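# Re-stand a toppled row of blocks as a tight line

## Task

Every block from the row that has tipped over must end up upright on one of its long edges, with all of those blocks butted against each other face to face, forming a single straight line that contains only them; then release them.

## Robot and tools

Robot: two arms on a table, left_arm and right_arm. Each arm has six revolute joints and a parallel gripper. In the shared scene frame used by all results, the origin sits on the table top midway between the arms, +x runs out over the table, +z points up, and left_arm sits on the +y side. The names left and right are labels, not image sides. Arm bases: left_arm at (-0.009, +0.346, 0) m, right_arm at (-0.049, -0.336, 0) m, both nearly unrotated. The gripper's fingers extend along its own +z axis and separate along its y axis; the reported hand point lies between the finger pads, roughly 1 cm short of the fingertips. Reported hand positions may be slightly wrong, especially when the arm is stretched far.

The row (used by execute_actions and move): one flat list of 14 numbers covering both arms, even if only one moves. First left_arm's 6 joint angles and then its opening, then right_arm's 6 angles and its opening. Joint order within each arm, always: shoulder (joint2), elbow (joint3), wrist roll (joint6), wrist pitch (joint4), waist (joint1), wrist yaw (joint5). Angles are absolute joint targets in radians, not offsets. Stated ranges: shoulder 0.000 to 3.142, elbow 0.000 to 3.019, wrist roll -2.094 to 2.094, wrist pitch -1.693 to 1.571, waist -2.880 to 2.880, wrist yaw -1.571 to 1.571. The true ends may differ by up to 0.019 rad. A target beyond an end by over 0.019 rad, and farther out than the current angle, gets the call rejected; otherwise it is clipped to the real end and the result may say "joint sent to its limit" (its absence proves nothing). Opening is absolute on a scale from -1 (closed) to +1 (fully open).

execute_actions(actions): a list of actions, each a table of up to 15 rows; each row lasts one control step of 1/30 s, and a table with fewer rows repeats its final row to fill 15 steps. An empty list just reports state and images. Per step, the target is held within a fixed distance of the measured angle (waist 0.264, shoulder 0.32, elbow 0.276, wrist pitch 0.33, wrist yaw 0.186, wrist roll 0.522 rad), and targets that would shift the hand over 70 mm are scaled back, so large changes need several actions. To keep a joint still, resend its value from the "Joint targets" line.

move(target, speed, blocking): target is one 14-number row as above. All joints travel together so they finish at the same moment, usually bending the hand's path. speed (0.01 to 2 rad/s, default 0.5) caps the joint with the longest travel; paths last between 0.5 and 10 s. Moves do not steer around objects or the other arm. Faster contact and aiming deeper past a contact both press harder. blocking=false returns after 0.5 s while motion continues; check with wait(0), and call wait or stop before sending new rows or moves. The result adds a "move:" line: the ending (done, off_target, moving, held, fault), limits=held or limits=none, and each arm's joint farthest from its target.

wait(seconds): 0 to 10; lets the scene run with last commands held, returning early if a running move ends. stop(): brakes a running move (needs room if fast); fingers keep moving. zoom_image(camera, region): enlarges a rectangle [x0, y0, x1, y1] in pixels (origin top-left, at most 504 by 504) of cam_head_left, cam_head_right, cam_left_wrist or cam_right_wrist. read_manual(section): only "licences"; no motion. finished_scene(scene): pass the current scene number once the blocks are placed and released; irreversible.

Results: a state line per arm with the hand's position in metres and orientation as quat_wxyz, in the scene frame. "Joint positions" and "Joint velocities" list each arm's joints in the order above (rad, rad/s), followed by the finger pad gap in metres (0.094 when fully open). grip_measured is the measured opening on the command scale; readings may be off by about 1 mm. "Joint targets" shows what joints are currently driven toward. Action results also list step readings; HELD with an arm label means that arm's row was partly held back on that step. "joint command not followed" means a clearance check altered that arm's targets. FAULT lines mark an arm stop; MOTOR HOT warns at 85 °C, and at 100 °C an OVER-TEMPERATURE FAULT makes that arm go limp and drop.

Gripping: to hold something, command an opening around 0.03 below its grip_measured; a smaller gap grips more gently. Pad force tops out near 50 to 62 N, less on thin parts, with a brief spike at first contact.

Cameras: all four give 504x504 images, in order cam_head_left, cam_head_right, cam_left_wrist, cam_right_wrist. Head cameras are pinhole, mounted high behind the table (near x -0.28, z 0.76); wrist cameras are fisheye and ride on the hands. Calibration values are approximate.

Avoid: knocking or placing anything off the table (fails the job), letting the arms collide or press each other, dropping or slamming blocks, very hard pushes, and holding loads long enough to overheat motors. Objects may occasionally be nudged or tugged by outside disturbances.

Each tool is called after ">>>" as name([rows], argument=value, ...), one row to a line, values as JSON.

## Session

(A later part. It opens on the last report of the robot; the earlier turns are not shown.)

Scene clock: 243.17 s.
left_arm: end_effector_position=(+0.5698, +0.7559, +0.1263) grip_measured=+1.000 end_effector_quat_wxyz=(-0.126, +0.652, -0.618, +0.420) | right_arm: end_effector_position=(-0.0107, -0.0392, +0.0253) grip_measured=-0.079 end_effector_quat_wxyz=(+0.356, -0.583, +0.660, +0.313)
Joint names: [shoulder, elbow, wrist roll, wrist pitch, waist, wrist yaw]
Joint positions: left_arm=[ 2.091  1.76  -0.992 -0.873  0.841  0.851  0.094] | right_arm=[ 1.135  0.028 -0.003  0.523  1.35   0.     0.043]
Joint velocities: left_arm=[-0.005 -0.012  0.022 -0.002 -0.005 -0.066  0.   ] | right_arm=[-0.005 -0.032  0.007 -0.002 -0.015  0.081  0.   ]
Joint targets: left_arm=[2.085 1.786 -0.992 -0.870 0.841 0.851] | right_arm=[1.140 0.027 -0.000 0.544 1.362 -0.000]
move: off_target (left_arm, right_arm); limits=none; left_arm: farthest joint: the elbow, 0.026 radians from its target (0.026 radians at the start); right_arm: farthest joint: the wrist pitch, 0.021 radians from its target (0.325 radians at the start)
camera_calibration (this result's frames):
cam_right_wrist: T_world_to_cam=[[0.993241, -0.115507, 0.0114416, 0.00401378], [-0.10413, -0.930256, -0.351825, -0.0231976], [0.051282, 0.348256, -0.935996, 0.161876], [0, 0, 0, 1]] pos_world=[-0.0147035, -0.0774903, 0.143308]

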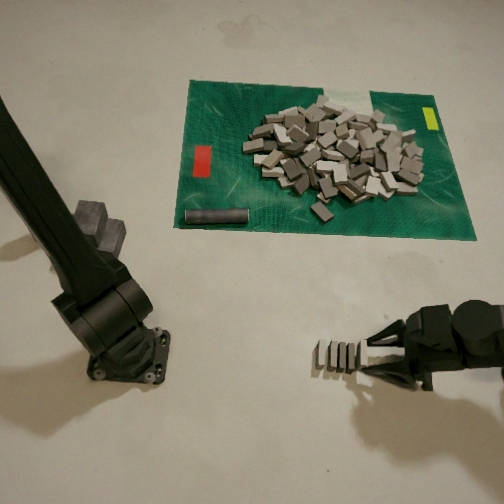

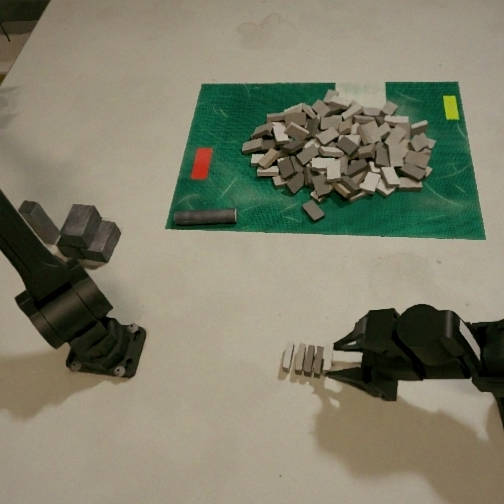

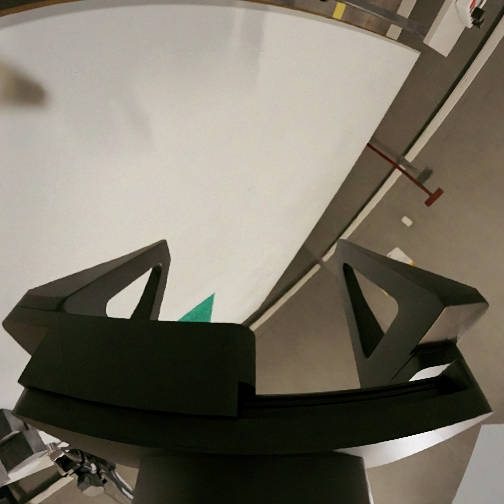

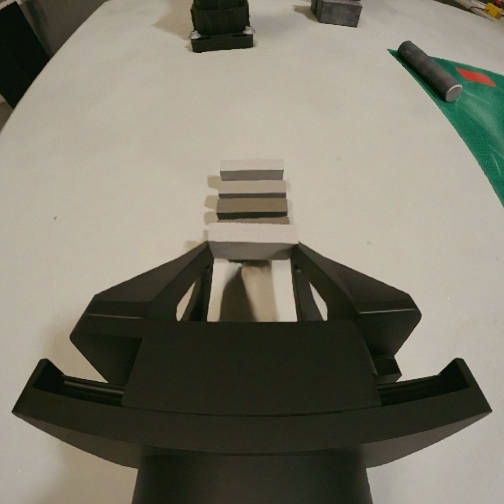

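>>> move(target=[2.085,1.786,-0.992,-0.87,0.841,0.851,1,1.295,0.017,0,0.71,1.362,0,-0.11], speed=0.1)

>>> move(target=[2.085,1.786,-0.992,-0.87,0.841,0.851,1,1.295,0.017,0,0.71,1.362,0,0.4])

>>> move(target=[2.085,1.786,-0.992,-0.87,0.841,0.851,1,0.7,0.06,0,0.35,1.362,0,1])

>>> move(target=[2.085,1.786,-0.992,-0.87,0.841,0.851,1,1.2,0.95,1.58,-1.2,1.362,0,1], speed=0.9)

>>> move(target=[2.085,1.786,-0.992,-0.87,0.841,0.851,1,1.42,0.797,1.58,-0.95,1.362,0,1], speed=0.4)

Scene clock: 247.17 s.
left_arm: end_effector_position=(+0.5698, +0.7559, +0.1263) grip_measured=+1.000 end_effector_quat_wxyz=(-0.126, +0.652, -0.618, +0.420) | right_arm: end_effector_position=(-0.0106, -0.0383, +0.0137) grip_measured=-0.079 end_effector_quat_wxyz=(+0.357, -0.583, +0.659, +0.314)
Joint names: [shoulder, elbow, wrist roll, wrist pitch, waist, wrist yaw]
Joint positions: left_arm=[ 2.091  1.76  -0.992 -0.873  0.841  0.851  0.094] | right_arm=[ 1.287  0.018 -0.003  0.689  1.35   0.     0.043]
Joint velocities: left_arm=[ 0.015 -0.002  0.051 -0.002 -0.005  0.037  0.   ] | right_arm=[ 0.005 -0.012 -0.007  0.007 -0.005  0.037  0.001]
Joint targets: left_arm=[2.085 1.786 -0.992 -0.870 0.841 0.851] | right_arm=[1.295 0.017 0.000 0.710 1.362 0.000]
move: off_target (left_arm, right_arm); limits=none; left_arm: farthest joint: the elbow, 0.026 radians from its target (0.026 radians at the start); right_arm: farthest joint: the wrist pitch, 0.021 radians from its target (0.187 radians at the start)
camera_calibration (this result's frames):
cam_right_wrist: T_world_to_cam=[[0.993234, -0.115559, 0.0114888, 0.00413348], [-0.103926, -0.928648, -0.356106, -0.026274], [0.0518205, 0.352503, -0.934375, 0.150912], [0, 0, 0, 1]] pos_world=[-0.0146564, -0.0771185, 0.131604]

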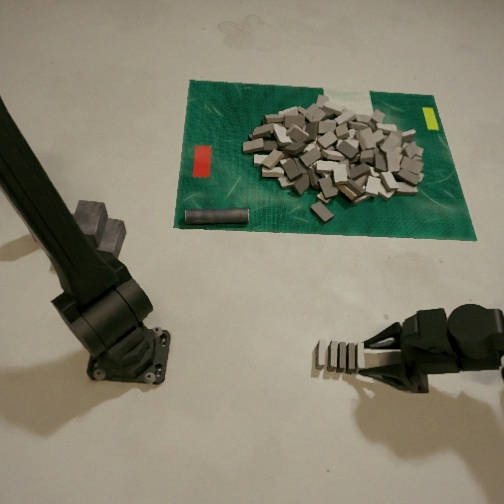

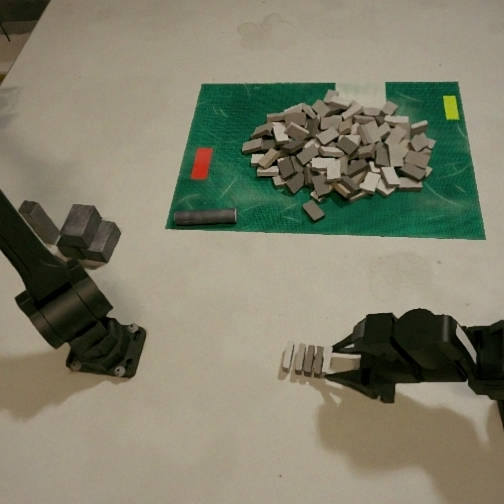

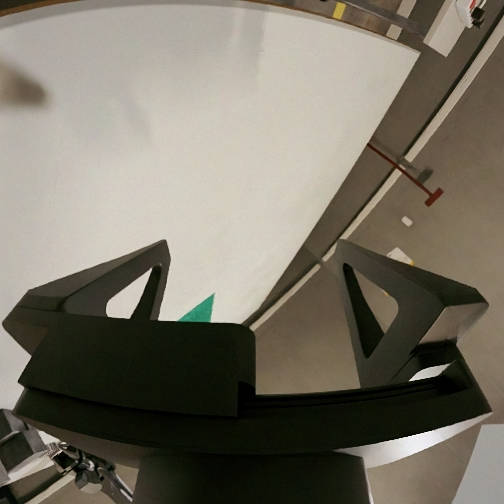

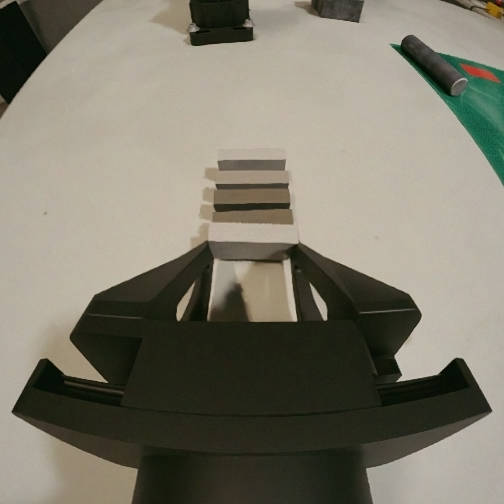

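Scene clock: 247.87 s.
left_arm: end_effector_position=(+0.5698, +0.7559, +0.1263) grip_measured=+1.000 end_effector_quat_wxyz=(-0.126, +0.652, -0.618, +0.420) | right_arm: end_effector_position=(-0.0105, -0.0377, +0.0147) grip_measured=+0.397 end_effector_quat_wxyz=(+0.359, -0.582, +0.658, +0.315)
Joint names: [shoulder, elbow, wrist roll, wrist pitch, waist, wrist yaw]
Joint positions: left_arm=[ 2.091  1.76  -0.992 -0.873  0.841  0.851  0.094] | right_arm=[ 1.287  0.018 -0.003  0.694  1.35   0.     0.066]
Joint velocities: left_arm=[-0.015 -0.022 -0.051 -0.007  0.005 -0.022  0.   ] | right_arm=[-0.015  0.007 -0.066 -0.012 -0.005 -0.007 -0.   ]
Joint targets: left_arm=[2.085 1.786 -0.992 -0.870 0.841 0.851] | right_arm=[1.295 0.017 -0.000 0.710 1.362 0.000]
move: off_target (left_arm); limits=none; left_arm: farthest joint: the elbow, 0.026 radians from its target (0.026 radians at the start); right_arm: farthest joint: the wrist pitch, 0.016 radians from its target (0.021 radians at the start)
camera_calibration (this result's frames):
cam_right_wrist: T_world_to_cam=[[0.993228, -0.115612, 0.0115359, 0.00411358], [-0.10372, -0.927021, -0.36038, -0.0252377], [0.0523581, 0.356742, -0.932734, 0.151715], [0, 0, 0, 1]] pos_world=[-0.0146469, -0.0770437, 0.132368]

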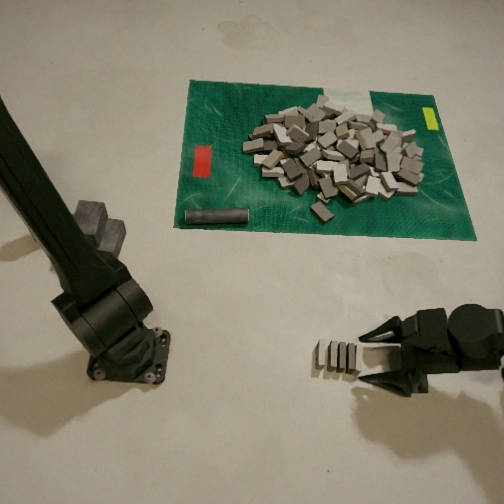

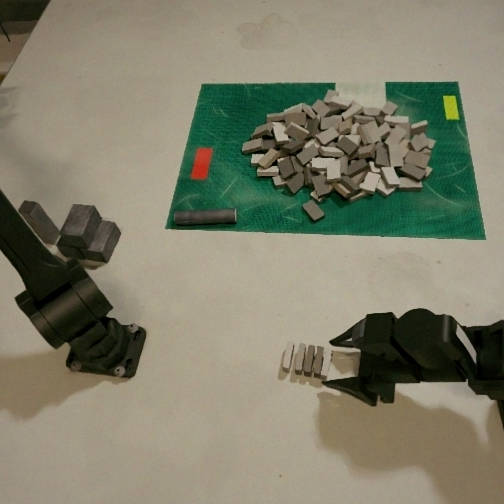

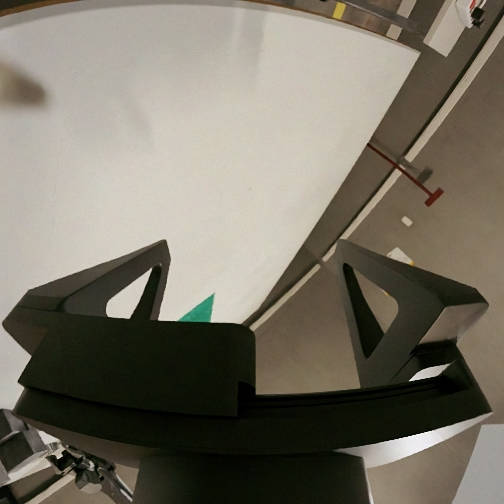

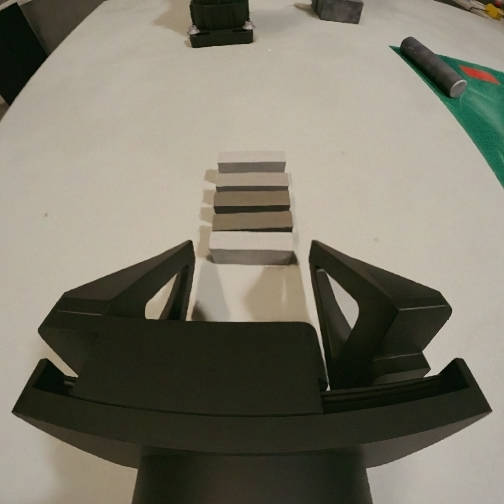

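Scene clock: 249.53 s.
left_arm: end_effector_position=(+0.5698, +0.7559, +0.1263) grip_measured=+1.000 end_effector_quat_wxyz=(-0.126, +0.652, -0.618, +0.420) | right_arm: end_effector_position=(-0.0100, -0.0331, +0.1076) grip_measured=+1.000 end_effector_quat_wxyz=(+0.439, -0.538, +0.608, +0.385)
Joint names: [shoulder, elbow, wrist roll, wrist pitch, waist, wrist yaw]
Joint positions: left_arm=[ 2.091  1.76  -0.992 -0.873  0.841  0.851  0.094] | right_arm=[ 0.701  0.018 -0.003  0.359  1.35   0.     0.094]
Joint velocities: left_arm=[-0.005 -0.022 -0.037 -0.002 -0.005  0.022  0.   ] | right_arm=[ 0.005  0.007 -0.022  0.007 -0.024 -0.007  0.   ]
Joint targets: left_arm=[2.085 1.786 -0.992 -0.870 0.841 0.851] | right_arm=[0.700 0.060 -0.000 0.350 1.362 -0.000]
move: off_target (left_arm, right_arm); limits=none; left_arm: farthest joint: the elbow, 0.026 radians from its target (0.026 radians at the start); right_arm: farthest joint: the elbow, 0.042 radians from its target (0.042 radians at the start)
camera_calibration (this result's frames):
cam_right_wrist: T_world_to_cam=[[0.992826, -0.118778, 0.0137224, 0.00265009], [-0.0887549, -0.809003, -0.581065, 0.0404052], [0.0801192, 0.575678, -0.813742, 0.231372], [0, 0, 0, 1]] pos_world=[-0.0175822, -0.100193, 0.211719]

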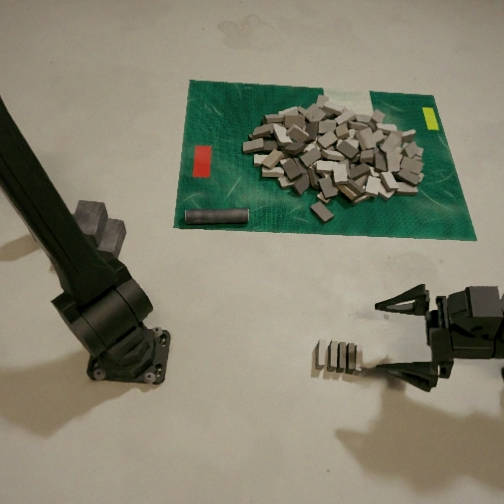

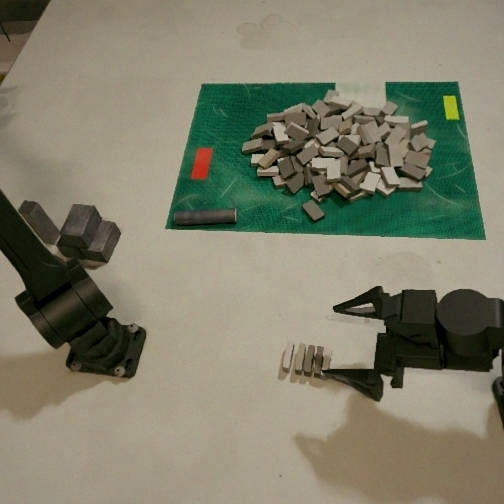

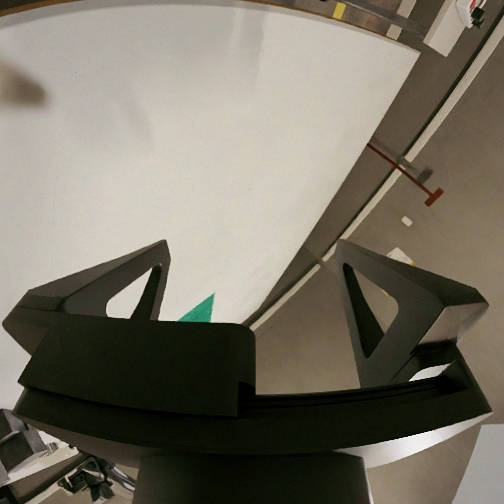

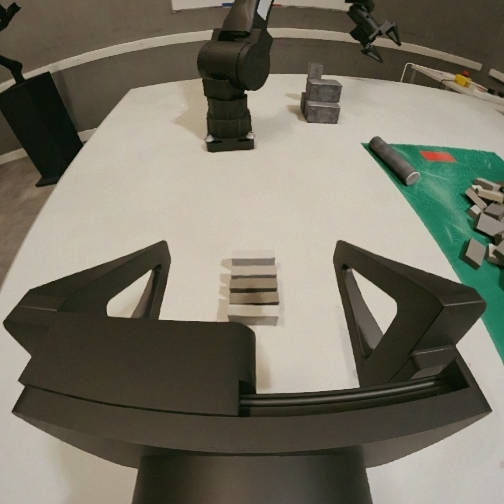

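Scene clock: 252.23 s.
left_arm: end_effector_position=(+0.5698, +0.7559, +0.1263) grip_measured=+1.000 end_effector_quat_wxyz=(-0.126, +0.652, -0.618, +0.420) | right_arm: end_effector_position=(-0.0064, -0.0054, +0.1564) grip_measured=+1.000 end_effector_quat_wxyz=(+0.003, +0.063, +0.997, +0.049)
Joint names: [shoulder, elbow, wrist roll, wrist pitch, waist, wrist yaw]
Joint positions: left_arm=[ 2.091  1.76  -0.992 -0.873  0.841  0.851  0.094] | right_arm=[ 1.186  0.905  1.571 -1.191  1.35   0.     0.094]
Joint velocities: left_arm=[-0.005 -0.002  0.007  0.017  0.005 -0.007  0.   ] | right_arm=[-0.005 -0.017 -0.066 -0.007 -0.015  0.037  0.   ]
Joint targets: left_arm=[2.085 1.786 -0.992 -0.870 0.841 0.851] | right_arm=[1.200 0.950 1.580 -1.200 1.362 0.000]
move: off_target (left_arm, right_arm); limits=none; left_arm: farthest joint: the elbow, 0.026 radians from its target (0.026 radians at the start); right_arm: farthest joint: the elbow, 0.045 radians from its target (0.932 radians at the start)
camera_calibration (this result's frames):
cam_right_wrist: T_world_to_cam=[[-0.113542, -0.988448, -0.100395, 0.0078337], [-0.811635, 0.0339996, 0.583175, -0.0907049], [-0.573024, 0.147699, -0.806119, 0.247162], [0, 0, 0, 1]] pos_world=[0.0688997, -0.0256783, 0.252925]

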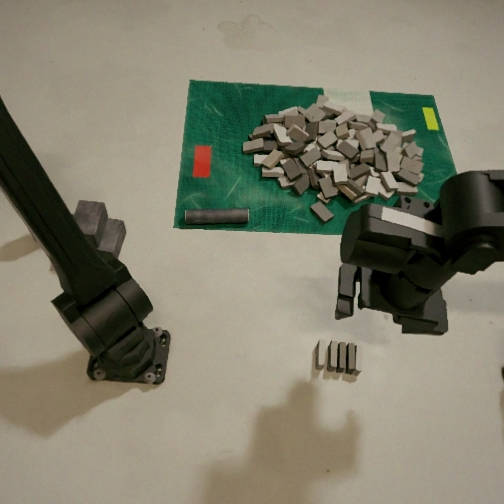

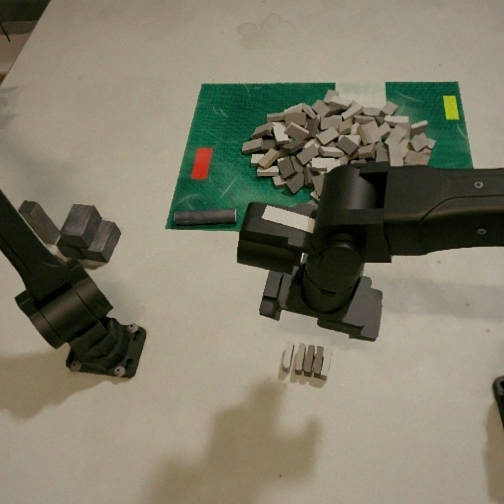

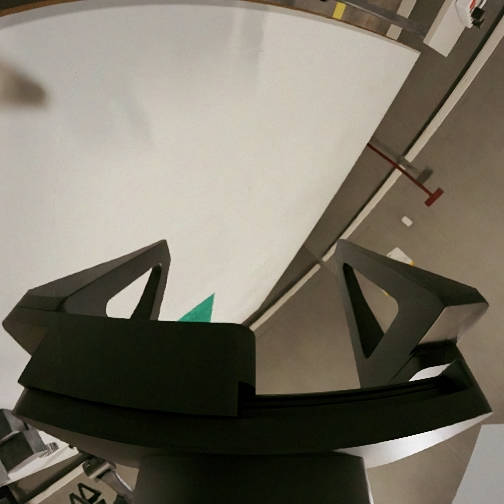

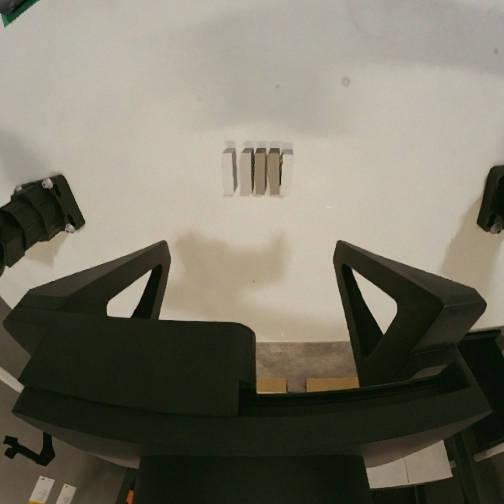

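Scene clock: 253.33 s.
left_arm: end_effector_position=(+0.5698, +0.7559, +0.1263) grip_measured=+1.000 end_effector_quat_wxyz=(-0.126, +0.652, -0.618, +0.420) | right_arm: end_effector_position=(-0.0058, -0.0002, +0.0473) grip_measured=+1.000 end_effector_quat_wxyz=(-0.000, +0.063, +0.998, -0.005)
Joint names: [shoulder, elbow, wrist roll, wrist pitch, waist, wrist yaw]
Joint positions: left_arm=[ 2.091  1.76  -0.992 -0.873  0.841  0.851  0.094] | right_arm=[ 1.416  0.795  1.572 -0.96   1.35   0.     0.094]
Joint velocities: left_arm=[-0.005  0.002 -0.007 -0.002 -0.015  0.037  0.   ] | right_arm=[ 0.015  0.007  0.037 -0.012  0.015 -0.022  0.   ]
Joint targets: left_arm=[2.085 1.786 -0.992 -0.870 0.841 0.851] | right_arm=[1.420 0.797 1.580 -0.950 1.362 -0.000]
move: off_target (left_arm); limits=none; left_arm: farthest joint: the elbow, 0.026 radians from its target (0.026 radians at the start); right_arm: farthest joint: the waist, 0.012 radians from its target (0.012 radians at the start)
camera_calibration (this result's frames):
cam_right_wrist: T_world_to_cam=[[-0.114553, -0.993392, 0.00700455, -0.00302195], [-0.803674, 0.0968158, 0.587141, -0.0268609], [-0.58394, 0.0616295, -0.809454, 0.158914], [0, 0, 0, 1]] pos_world=[0.0708626, -0.0101952, 0.144426]

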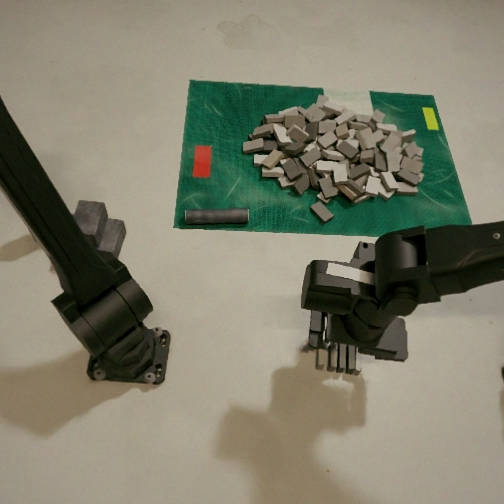

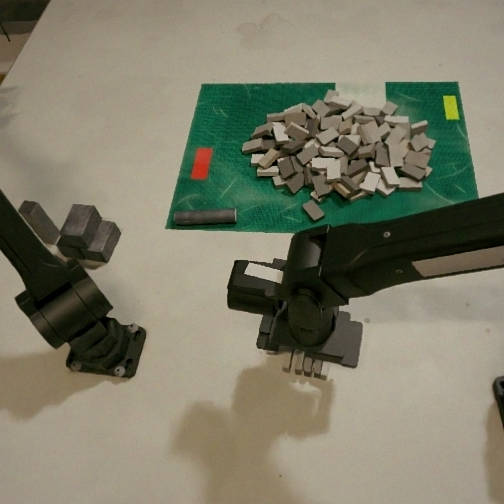

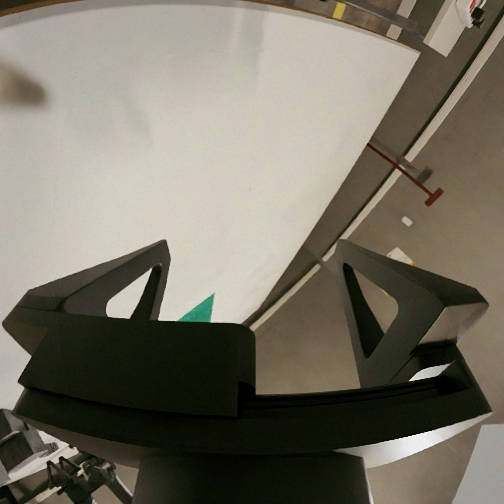

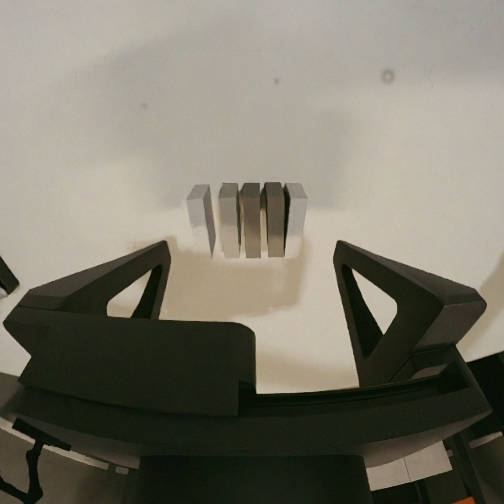

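>>> move(target=[2.085,1.786,-0.992,-0.87,0.841,0.851,1,1.5,0.752,1.58,-0.822,1.362,0,1], speed=0.15)

>>> execute_actions([
  [[2.085,1.786,-0.992,-0.87,0.841,0.851,1,1.5,0.752,1.58,-0.822,1.362,0,0.6]],
  [[2.085,1.786,-0.992,-0.87,0.841,0.851,1,1.5,0.752,1.58,-0.822,1.362,0,0.45]],
  [[2.085,1.786,-0.992,-0.87,0.841,0.851,1,1.5,0.752,1.58,-0.822,1.362,0,0.3]],
  [[2.085,1.786,-0.992,-0.87,0.841,0.851,1,1.5,0.752,1.58,-0.822,1.362,0,0.18]],
  [[2.085,1.786,-0.992,-0.87,0.841,0.851,1,1.5,0.752,1.58,-0.822,1.362,0,0.07]],
  [[2.085,1.786,-0.992,-0.87,0.841,0.851,1,1.5,0.752,1.58,-0.822,1.362,0,0.07]],
])

Scene clock: 256.23 s.
left_arm: end_effector_position=(+0.5698, +0.7559, +0.1263) grip_measured=+1.000 end_effector_quat_wxyz=(-0.126, +0.652, -0.618, +0.420) | right_arm: end_effector_position=(-0.0052, +0.0047, +0.0131) grip_measured=+1.000 end_effector_quat_wxyz=(+0.000, +0.063, +0.998, +0.004)
Joint names: [shoulder, elbow, wrist roll, wrist pitch, waist, wrist yaw]
Joint positions: left_arm=[ 2.091  1.76  -0.992 -0.873  0.841  0.851  0.094] | right_arm=[ 1.485  0.755  1.572 -0.832  1.35   0.     0.094]
Joint velocities: left_arm=[ 0.015 -0.012  0.007 -0.002 -0.005 -0.022  0.   ] | right_arm=[-0.005 -0.007 -0.007  0.017 -0.005 -0.022  0.   ]
Joint targets: left_arm=[2.085 1.786 -0.992 -0.870 0.841 0.851] | right_arm=[1.500 0.752 1.580 -0.822 1.362 -0.000]
move: off_target (left_arm); limits=none; left_arm: farthest joint: the elbow, 0.026 radians from its target (0.026 radians at the start); right_arm: farthest joint: the shoulder, 0.015 radians from its target (0.084 radians at the start)
camera_calibration (this result's frames):
cam_right_wrist: T_world_to_cam=[[-0.114548, -0.993353, -0.0113048, 0.00235229], [-0.805026, 0.0861516, 0.58695, -0.00673721], [-0.582075, 0.0763348, -0.809544, 0.13127], [0, 0, 0, 1]] pos_world=[0.0712546, -0.00710336, 0.11025]

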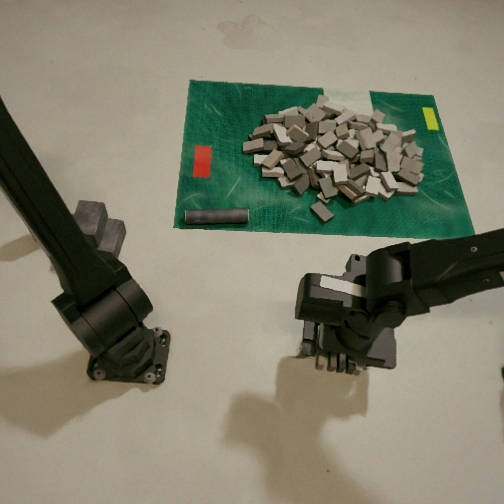

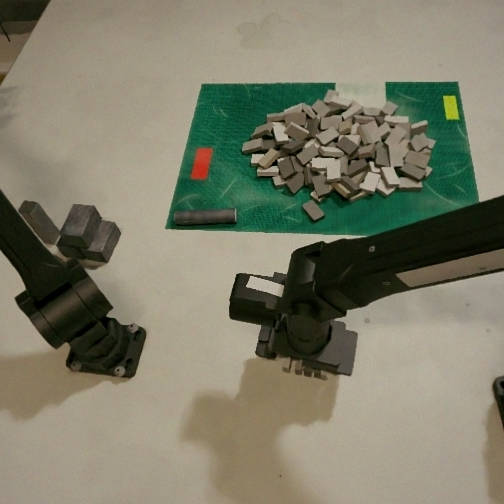

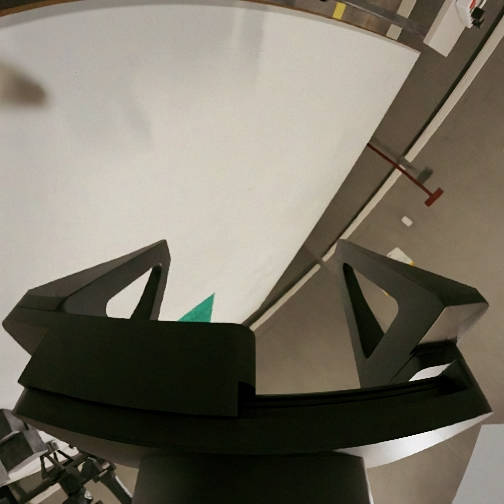

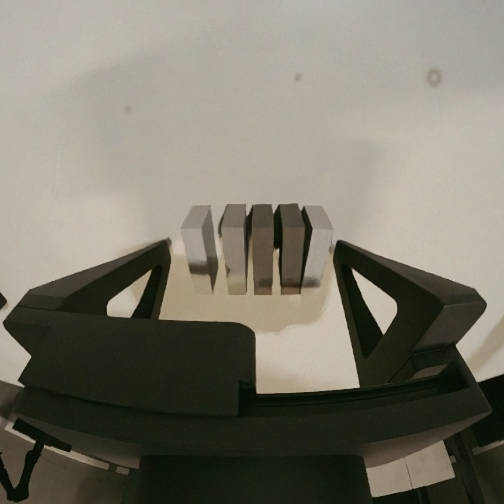

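Scene clock: 259.23 s.
left_arm: end_effector_position=(+0.5698, +0.7559, +0.1263) grip_measured=+1.000 end_effector_quat_wxyz=(-0.126, +0.652, -0.618, +0.420) | right_arm: end_effector_position=(-0.0053, +0.0035, +0.0122) grip_measured=+0.085 end_effector_quat_wxyz=(+0.000, +0.064, +0.998, +0.003)
Joint names: [shoulder, elbow, wrist roll, wrist pitch, waist, wrist yaw]
Joint positions: left_arm=[ 2.091  1.76  -0.992 -0.873  0.841  0.851  0.094] | right_arm=[ 1.485  0.752  1.572 -0.831  1.35   0.     0.051]
Joint velocities: left_arm=[-0.005  0.022  0.051 -0.002 -0.015  0.007  0.   ] | right_arm=[-0.024  0.002 -0.051 -0.002 -0.015 -0.081 -0.   ]
Joint targets: left_arm=[2.085 1.786 -0.992 -0.870 0.841 0.851] | right_arm=[1.500 0.752 1.580 -0.822 1.362 0.000]
Step readings (joint positions; steps 1 to 15: 1st action; 16 to 30: 2nd action; 31 to 45: 3rd action; 46 to 60: 4th action; 61 to 75: 5th action; 76 to 90: 6th action):
0: left_arm=[2.091 1.760 -0.992 -0.873 0.841 0.851] | right_arm=[1.485 0.755 1.572 -0.832 1.350 0.000]
1: left_arm=[2.091 1.760 -0.992 -0.873 0.841 0.851] | right_arm=[1.485 0.755 1.572 -0.832 1.350 0.000]
2: left_arm=[2.091 1.760 -0.992 -0.873 0.841 0.851] | right_arm=[1.485 0.755 1.572 -0.832 1.350 0.000]
4: left_arm=[2.091 1.760 -0.992 -0.873 0.841 0.851] | right_arm=[1.485 0.755 1.572 -0.832 1.350 0.000]
8: left_arm=[2.091 1.760 -0.992 -0.873 0.841 0.851] | right_arm=[1.485 0.755 1.572 -0.832 1.350 0.000]
15: left_arm=[2.091 1.760 -0.992 -0.873 0.841 0.851] | right_arm=[1.485 0.755 1.572 -0.832 1.350 0.000]
16: left_arm=[2.091 1.760 -0.992 -0.873 0.841 0.851] | right_arm=[1.485 0.755 1.572 -0.832 1.350 0.000]
17: left_arm=[2.091 1.760 -0.992 -0.873 0.841 0.851] | right_arm=[1.485 0.755 1.572 -0.832 1.350 0.000]
19: left_arm=[2.091 1.760 -0.992 -0.873 0.841 0.851] | right_arm=[1.485 0.754 1.572 -0.832 1.350 0.000]
23: left_arm=[2.091 1.760 -0.992 -0.873 0.841 0.851] | right_arm=[1.485 0.754 1.572 -0.832 1.350 0.000]
30: left_arm=[2.091 1.760 -0.992 -0.873 0.841 0.851] | right_arm=[1.485 0.754 1.572 -0.832 1.350 0.000]
31: left_arm=[2.091 1.760 -0.992 -0.873 0.841 0.851] | right_arm=[1.485 0.754 1.572 -0.832 1.350 0.000]
32: left_arm=[2.091 1.760 -0.992 -0.873 0.841 0.851] | right_arm=[1.485 0.754 1.572 -0.832 1.350 0.000]
34: left_arm=[2.091 1.760 -0.992 -0.873 0.841 0.851] | right_arm=[1.485 0.754 1.572 -0.832 1.350 0.000]
38: left_arm=[2.091 1.760 -0.992 -0.873 0.841 0.851] | right_arm=[1.485 0.754 1.572 -0.832 1.350 0.000]
45: left_arm=[2.091 1.760 -0.992 -0.873 0.841 0.851] | right_arm=[1.485 0.754 1.572 -0.832 1.350 0.000]
46: left_arm=[2.091 1.760 -0.992 -0.873 0.841 0.851] | right_arm=[1.485 0.754 1.572 -0.832 1.350 0.000]
47: left_arm=[2.091 1.760 -0.992 -0.873 0.841 0.851] | right_arm=[1.485 0.753 1.572 -0.832 1.350 0.000]
49: left_arm=[2.091 1.760 -0.992 -0.873 0.841 0.851] | right_arm=[1.485 0.753 1.572 -0.832 1.350 0.000]
53: left_arm=[2.091 1.760 -0.992 -0.873 0.841 0.851] | right_arm=[1.485 0.753 1.572 -0.832 1.350 0.000]
60: left_arm=[2.091 1.760 -0.992 -0.873 0.841 0.851] | right_arm=[1.485 0.753 1.572 -0.832 1.350 0.000]
61: left_arm=[2.091 1.760 -0.992 -0.873 0.841 0.851] | right_arm=[1.485 0.753 1.572 -0.832 1.350 0.000]
62: left_arm=[2.091 1.760 -0.992 -0.873 0.841 0.851] | right_arm=[1.485 0.752 1.572 -0.832 1.350 0.000]
64: left_arm=[2.091 1.760 -0.992 -0.873 0.841 0.851] | right_arm=[1.485 0.752 1.572 -0.831 1.350 0.000]
68: left_arm=[2.091 1.760 -0.992 -0.873 0.841 0.851] | right_arm=[1.485 0.752 1.572 -0.831 1.350 0.000]
75: left_arm=[2.091 1.760 -0.992 -0.873 0.841 0.851] | right_arm=[1.485 0.752 1.572 -0.831 1.350 0.000]
76: left_arm=[2.091 1.760 -0.992 -0.873 0.841 0.851] | right_arm=[1.485 0.752 1.572 -0.831 1.350 0.000]
77: left_arm=[2.091 1.760 -0.992 -0.873 0.841 0.851] | right_arm=[1.485 0.752 1.572 -0.831 1.350 0.000]
79: left_arm=[2.091 1.760 -0.992 -0.873 0.841 0.851] | right_arm=[1.485 0.752 1.572 -0.831 1.350 0.000]
83: left_arm=[2.091 1.760 -0.992 -0.873 0.841 0.851] | right_arm=[1.485 0.752 1.572 -0.831 1.350 0.000]
90: Joint positions above
camera_calibration (this result's frames):
cam_right_wrist: T_world_to_cam=[[-0.115309, -0.993289, -0.00901628, 0.00111495], [-0.804787, 0.0880981, 0.586989, -0.0062426], [-0.582255, 0.0749413, -0.809545, 0.13056], [0, 0, 0, 1]] pos_world=[0.0711239, -0.00812692, 0.109369]

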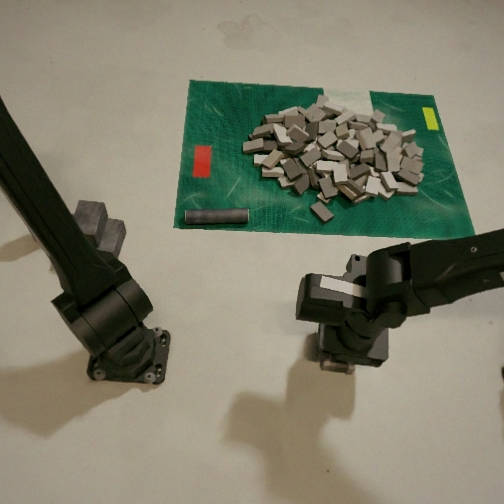

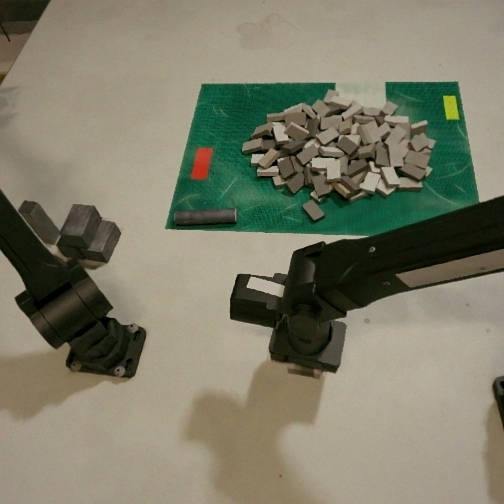

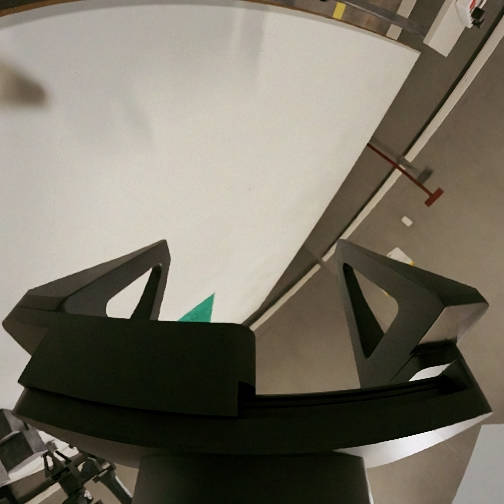

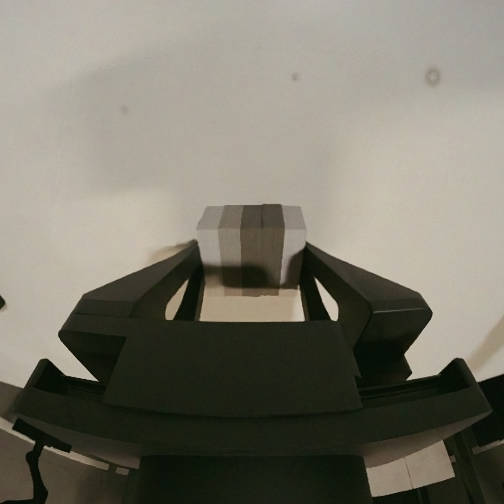

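>>> move(target=[2.085,1.786,-0.992,-0.87,0.841,0.851,1,1.5,0.752,1.58,-0.822,1.362,0,0.6])

>>> move(target=[2.085,1.786,-0.992,-0.87,0.841,0.851,1,1.38,0.84,1.58,-0.98,1.362,0,0.6], speed=0.3)

>>> finished_scene(scene=1)

Scene clock: 261.53 s.
left_arm: end_effector_position=(+0.5698, +0.7559, +0.1263) grip_measured=+1.000 end_effector_quat_wxyz=(-0.126, +0.652, -0.618, +0.420) | right_arm: end_effector_position=(-0.0053, +0.0035, +0.0122) grip_measured=+0.597 end_effector_quat_wxyz=(+0.000, +0.064, +0.998, +0.003)
Joint names: [shoulder, elbow, wrist roll, wrist pitch, waist, wrist yaw]
Joint positions: left_arm=[ 2.091  1.76  -0.992 -0.873  0.841  0.851  0.094] | right_arm=[ 1.485  0.752  1.572 -0.831  1.35   0.     0.075]
Joint velocities: left_arm=[-0.005 -0.007 -0.037  0.002 -0.015  0.022  0.   ] | right_arm=[ 0.005 -0.002  0.022  0.002 -0.015 -0.051  0.   ]
Joint targets: left_arm=[2.085 1.786 -0.992 -0.870 0.841 0.851] | right_arm=[1.500 0.752 1.580 -0.822 1.362 -0.000]
move: off_target (left_arm); limits=none; left_arm: farthest joint: the elbow, 0.026 radians from its target (0.026 radians at the start); right_arm: farthest joint: the shoulder, 0.015 radians from its target (0.015 radians at the start)
camera_calibration (this result's frames):
cam_right_wrist: T_world_to_cam=[[-0.115309, -0.993289, -0.00901628, 0.00111495], [-0.804787, 0.0880981, 0.586989, -0.0062426], [-0.582255, 0.0749413, -0.809545, 0.13056], [0, 0, 0, 1]] pos_world=[0.0711239, -0.00812692, 0.109369]

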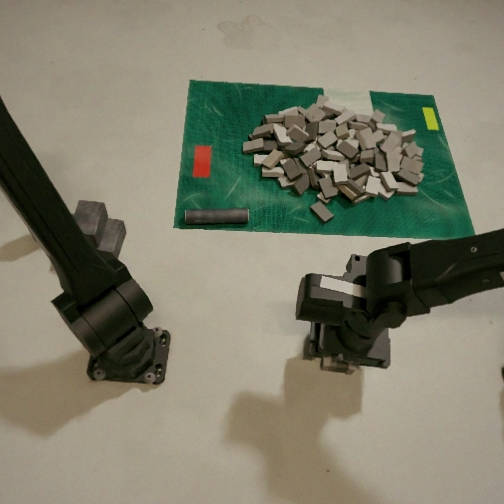

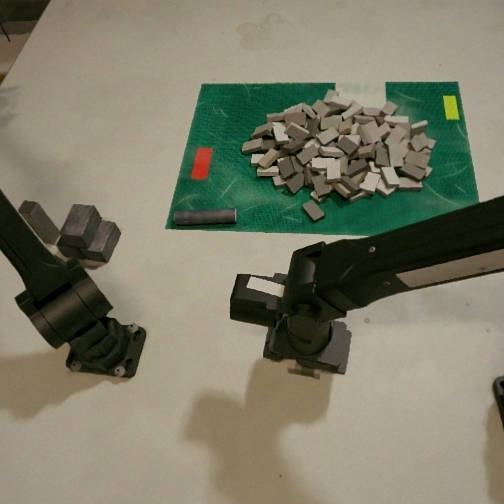

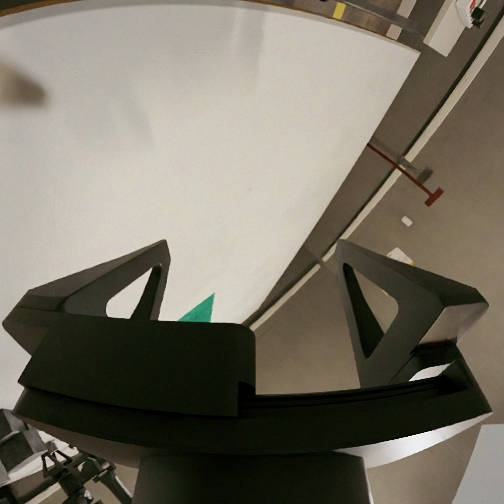

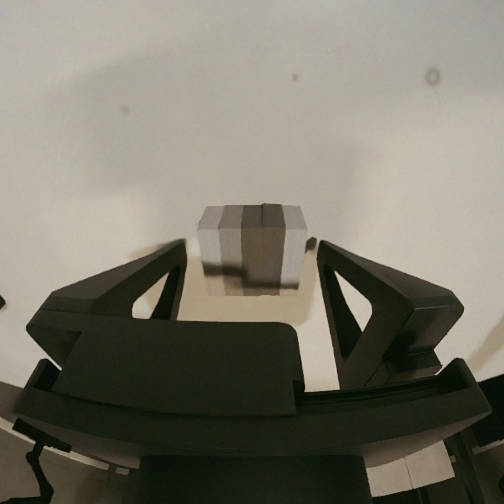

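Scene clock: 262.53 s.
left_arm: end_effector_position=(+0.5698, +0.7559, +0.1263) grip_measured=+1.000 end_effector_quat_wxyz=(-0.126, +0.652, -0.618, +0.420) | right_arm: end_effector_position=(-0.0053, +0.0036, +0.0615) grip_measured=+0.597 end_effector_quat_wxyz=(+0.001, +0.064, +0.998, +0.012)
Joint names: [shoulder, elbow, wrist roll, wrist pitch, waist, wrist yaw]
Joint positions: left_arm=[ 2.091  1.76  -0.992 -0.873  0.841  0.851  0.094] | right_arm=[ 1.38   0.804  1.572 -0.972  1.35   0.     0.075]
Joint velocities: left_arm=[-0.015  0.012  0.022 -0.007 -0.015 -0.037  0.   ] | right_arm=[ 0.015 -0.002 -0.037  0.007 -0.015 -0.007 -0.   ]
Joint targets: left_arm=[2.085 1.786 -0.992 -0.870 0.841 0.851] | right_arm=[1.380 0.840 1.580 -0.980 1.362 0.000]
move: off_target (left_arm, right_arm); limits=none; left_arm: farthest joint: the elbow, 0.026 radians from its target (0.026 radians at the start); right_arm: farthest joint: the elbow, 0.036 radians from its target (0.088 radians at the start)
camera_calibration (this result's frames):
cam_right_wrist: T_world_to_cam=[[-0.115272, -0.992999, -0.0257975, 0.00275825], [-0.806026, 0.0783261, 0.586674, -0.0350982], [-0.580546, 0.0884208, -0.809412, 0.170378], [0, 0, 0, 1]] pos_world=[0.07094, -0.00957689, 0.158568]

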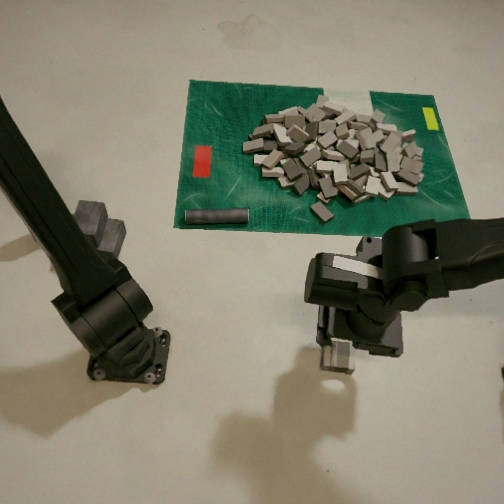

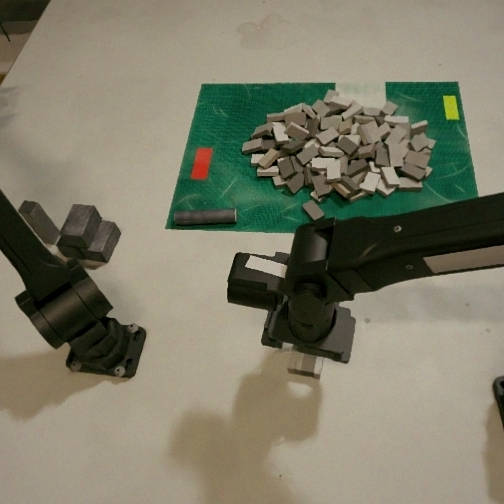

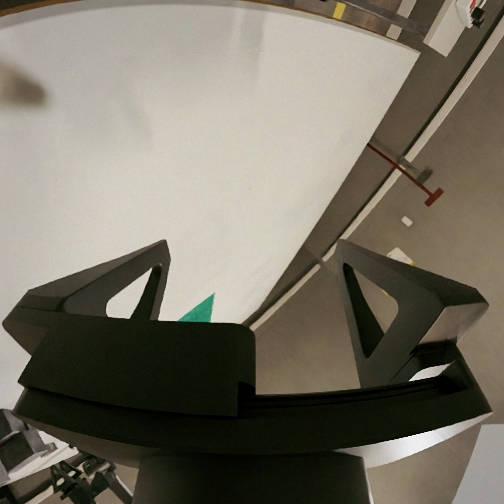

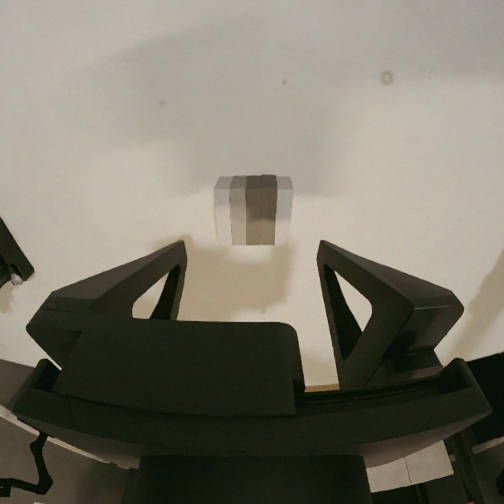

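The scene is finished: the task was done.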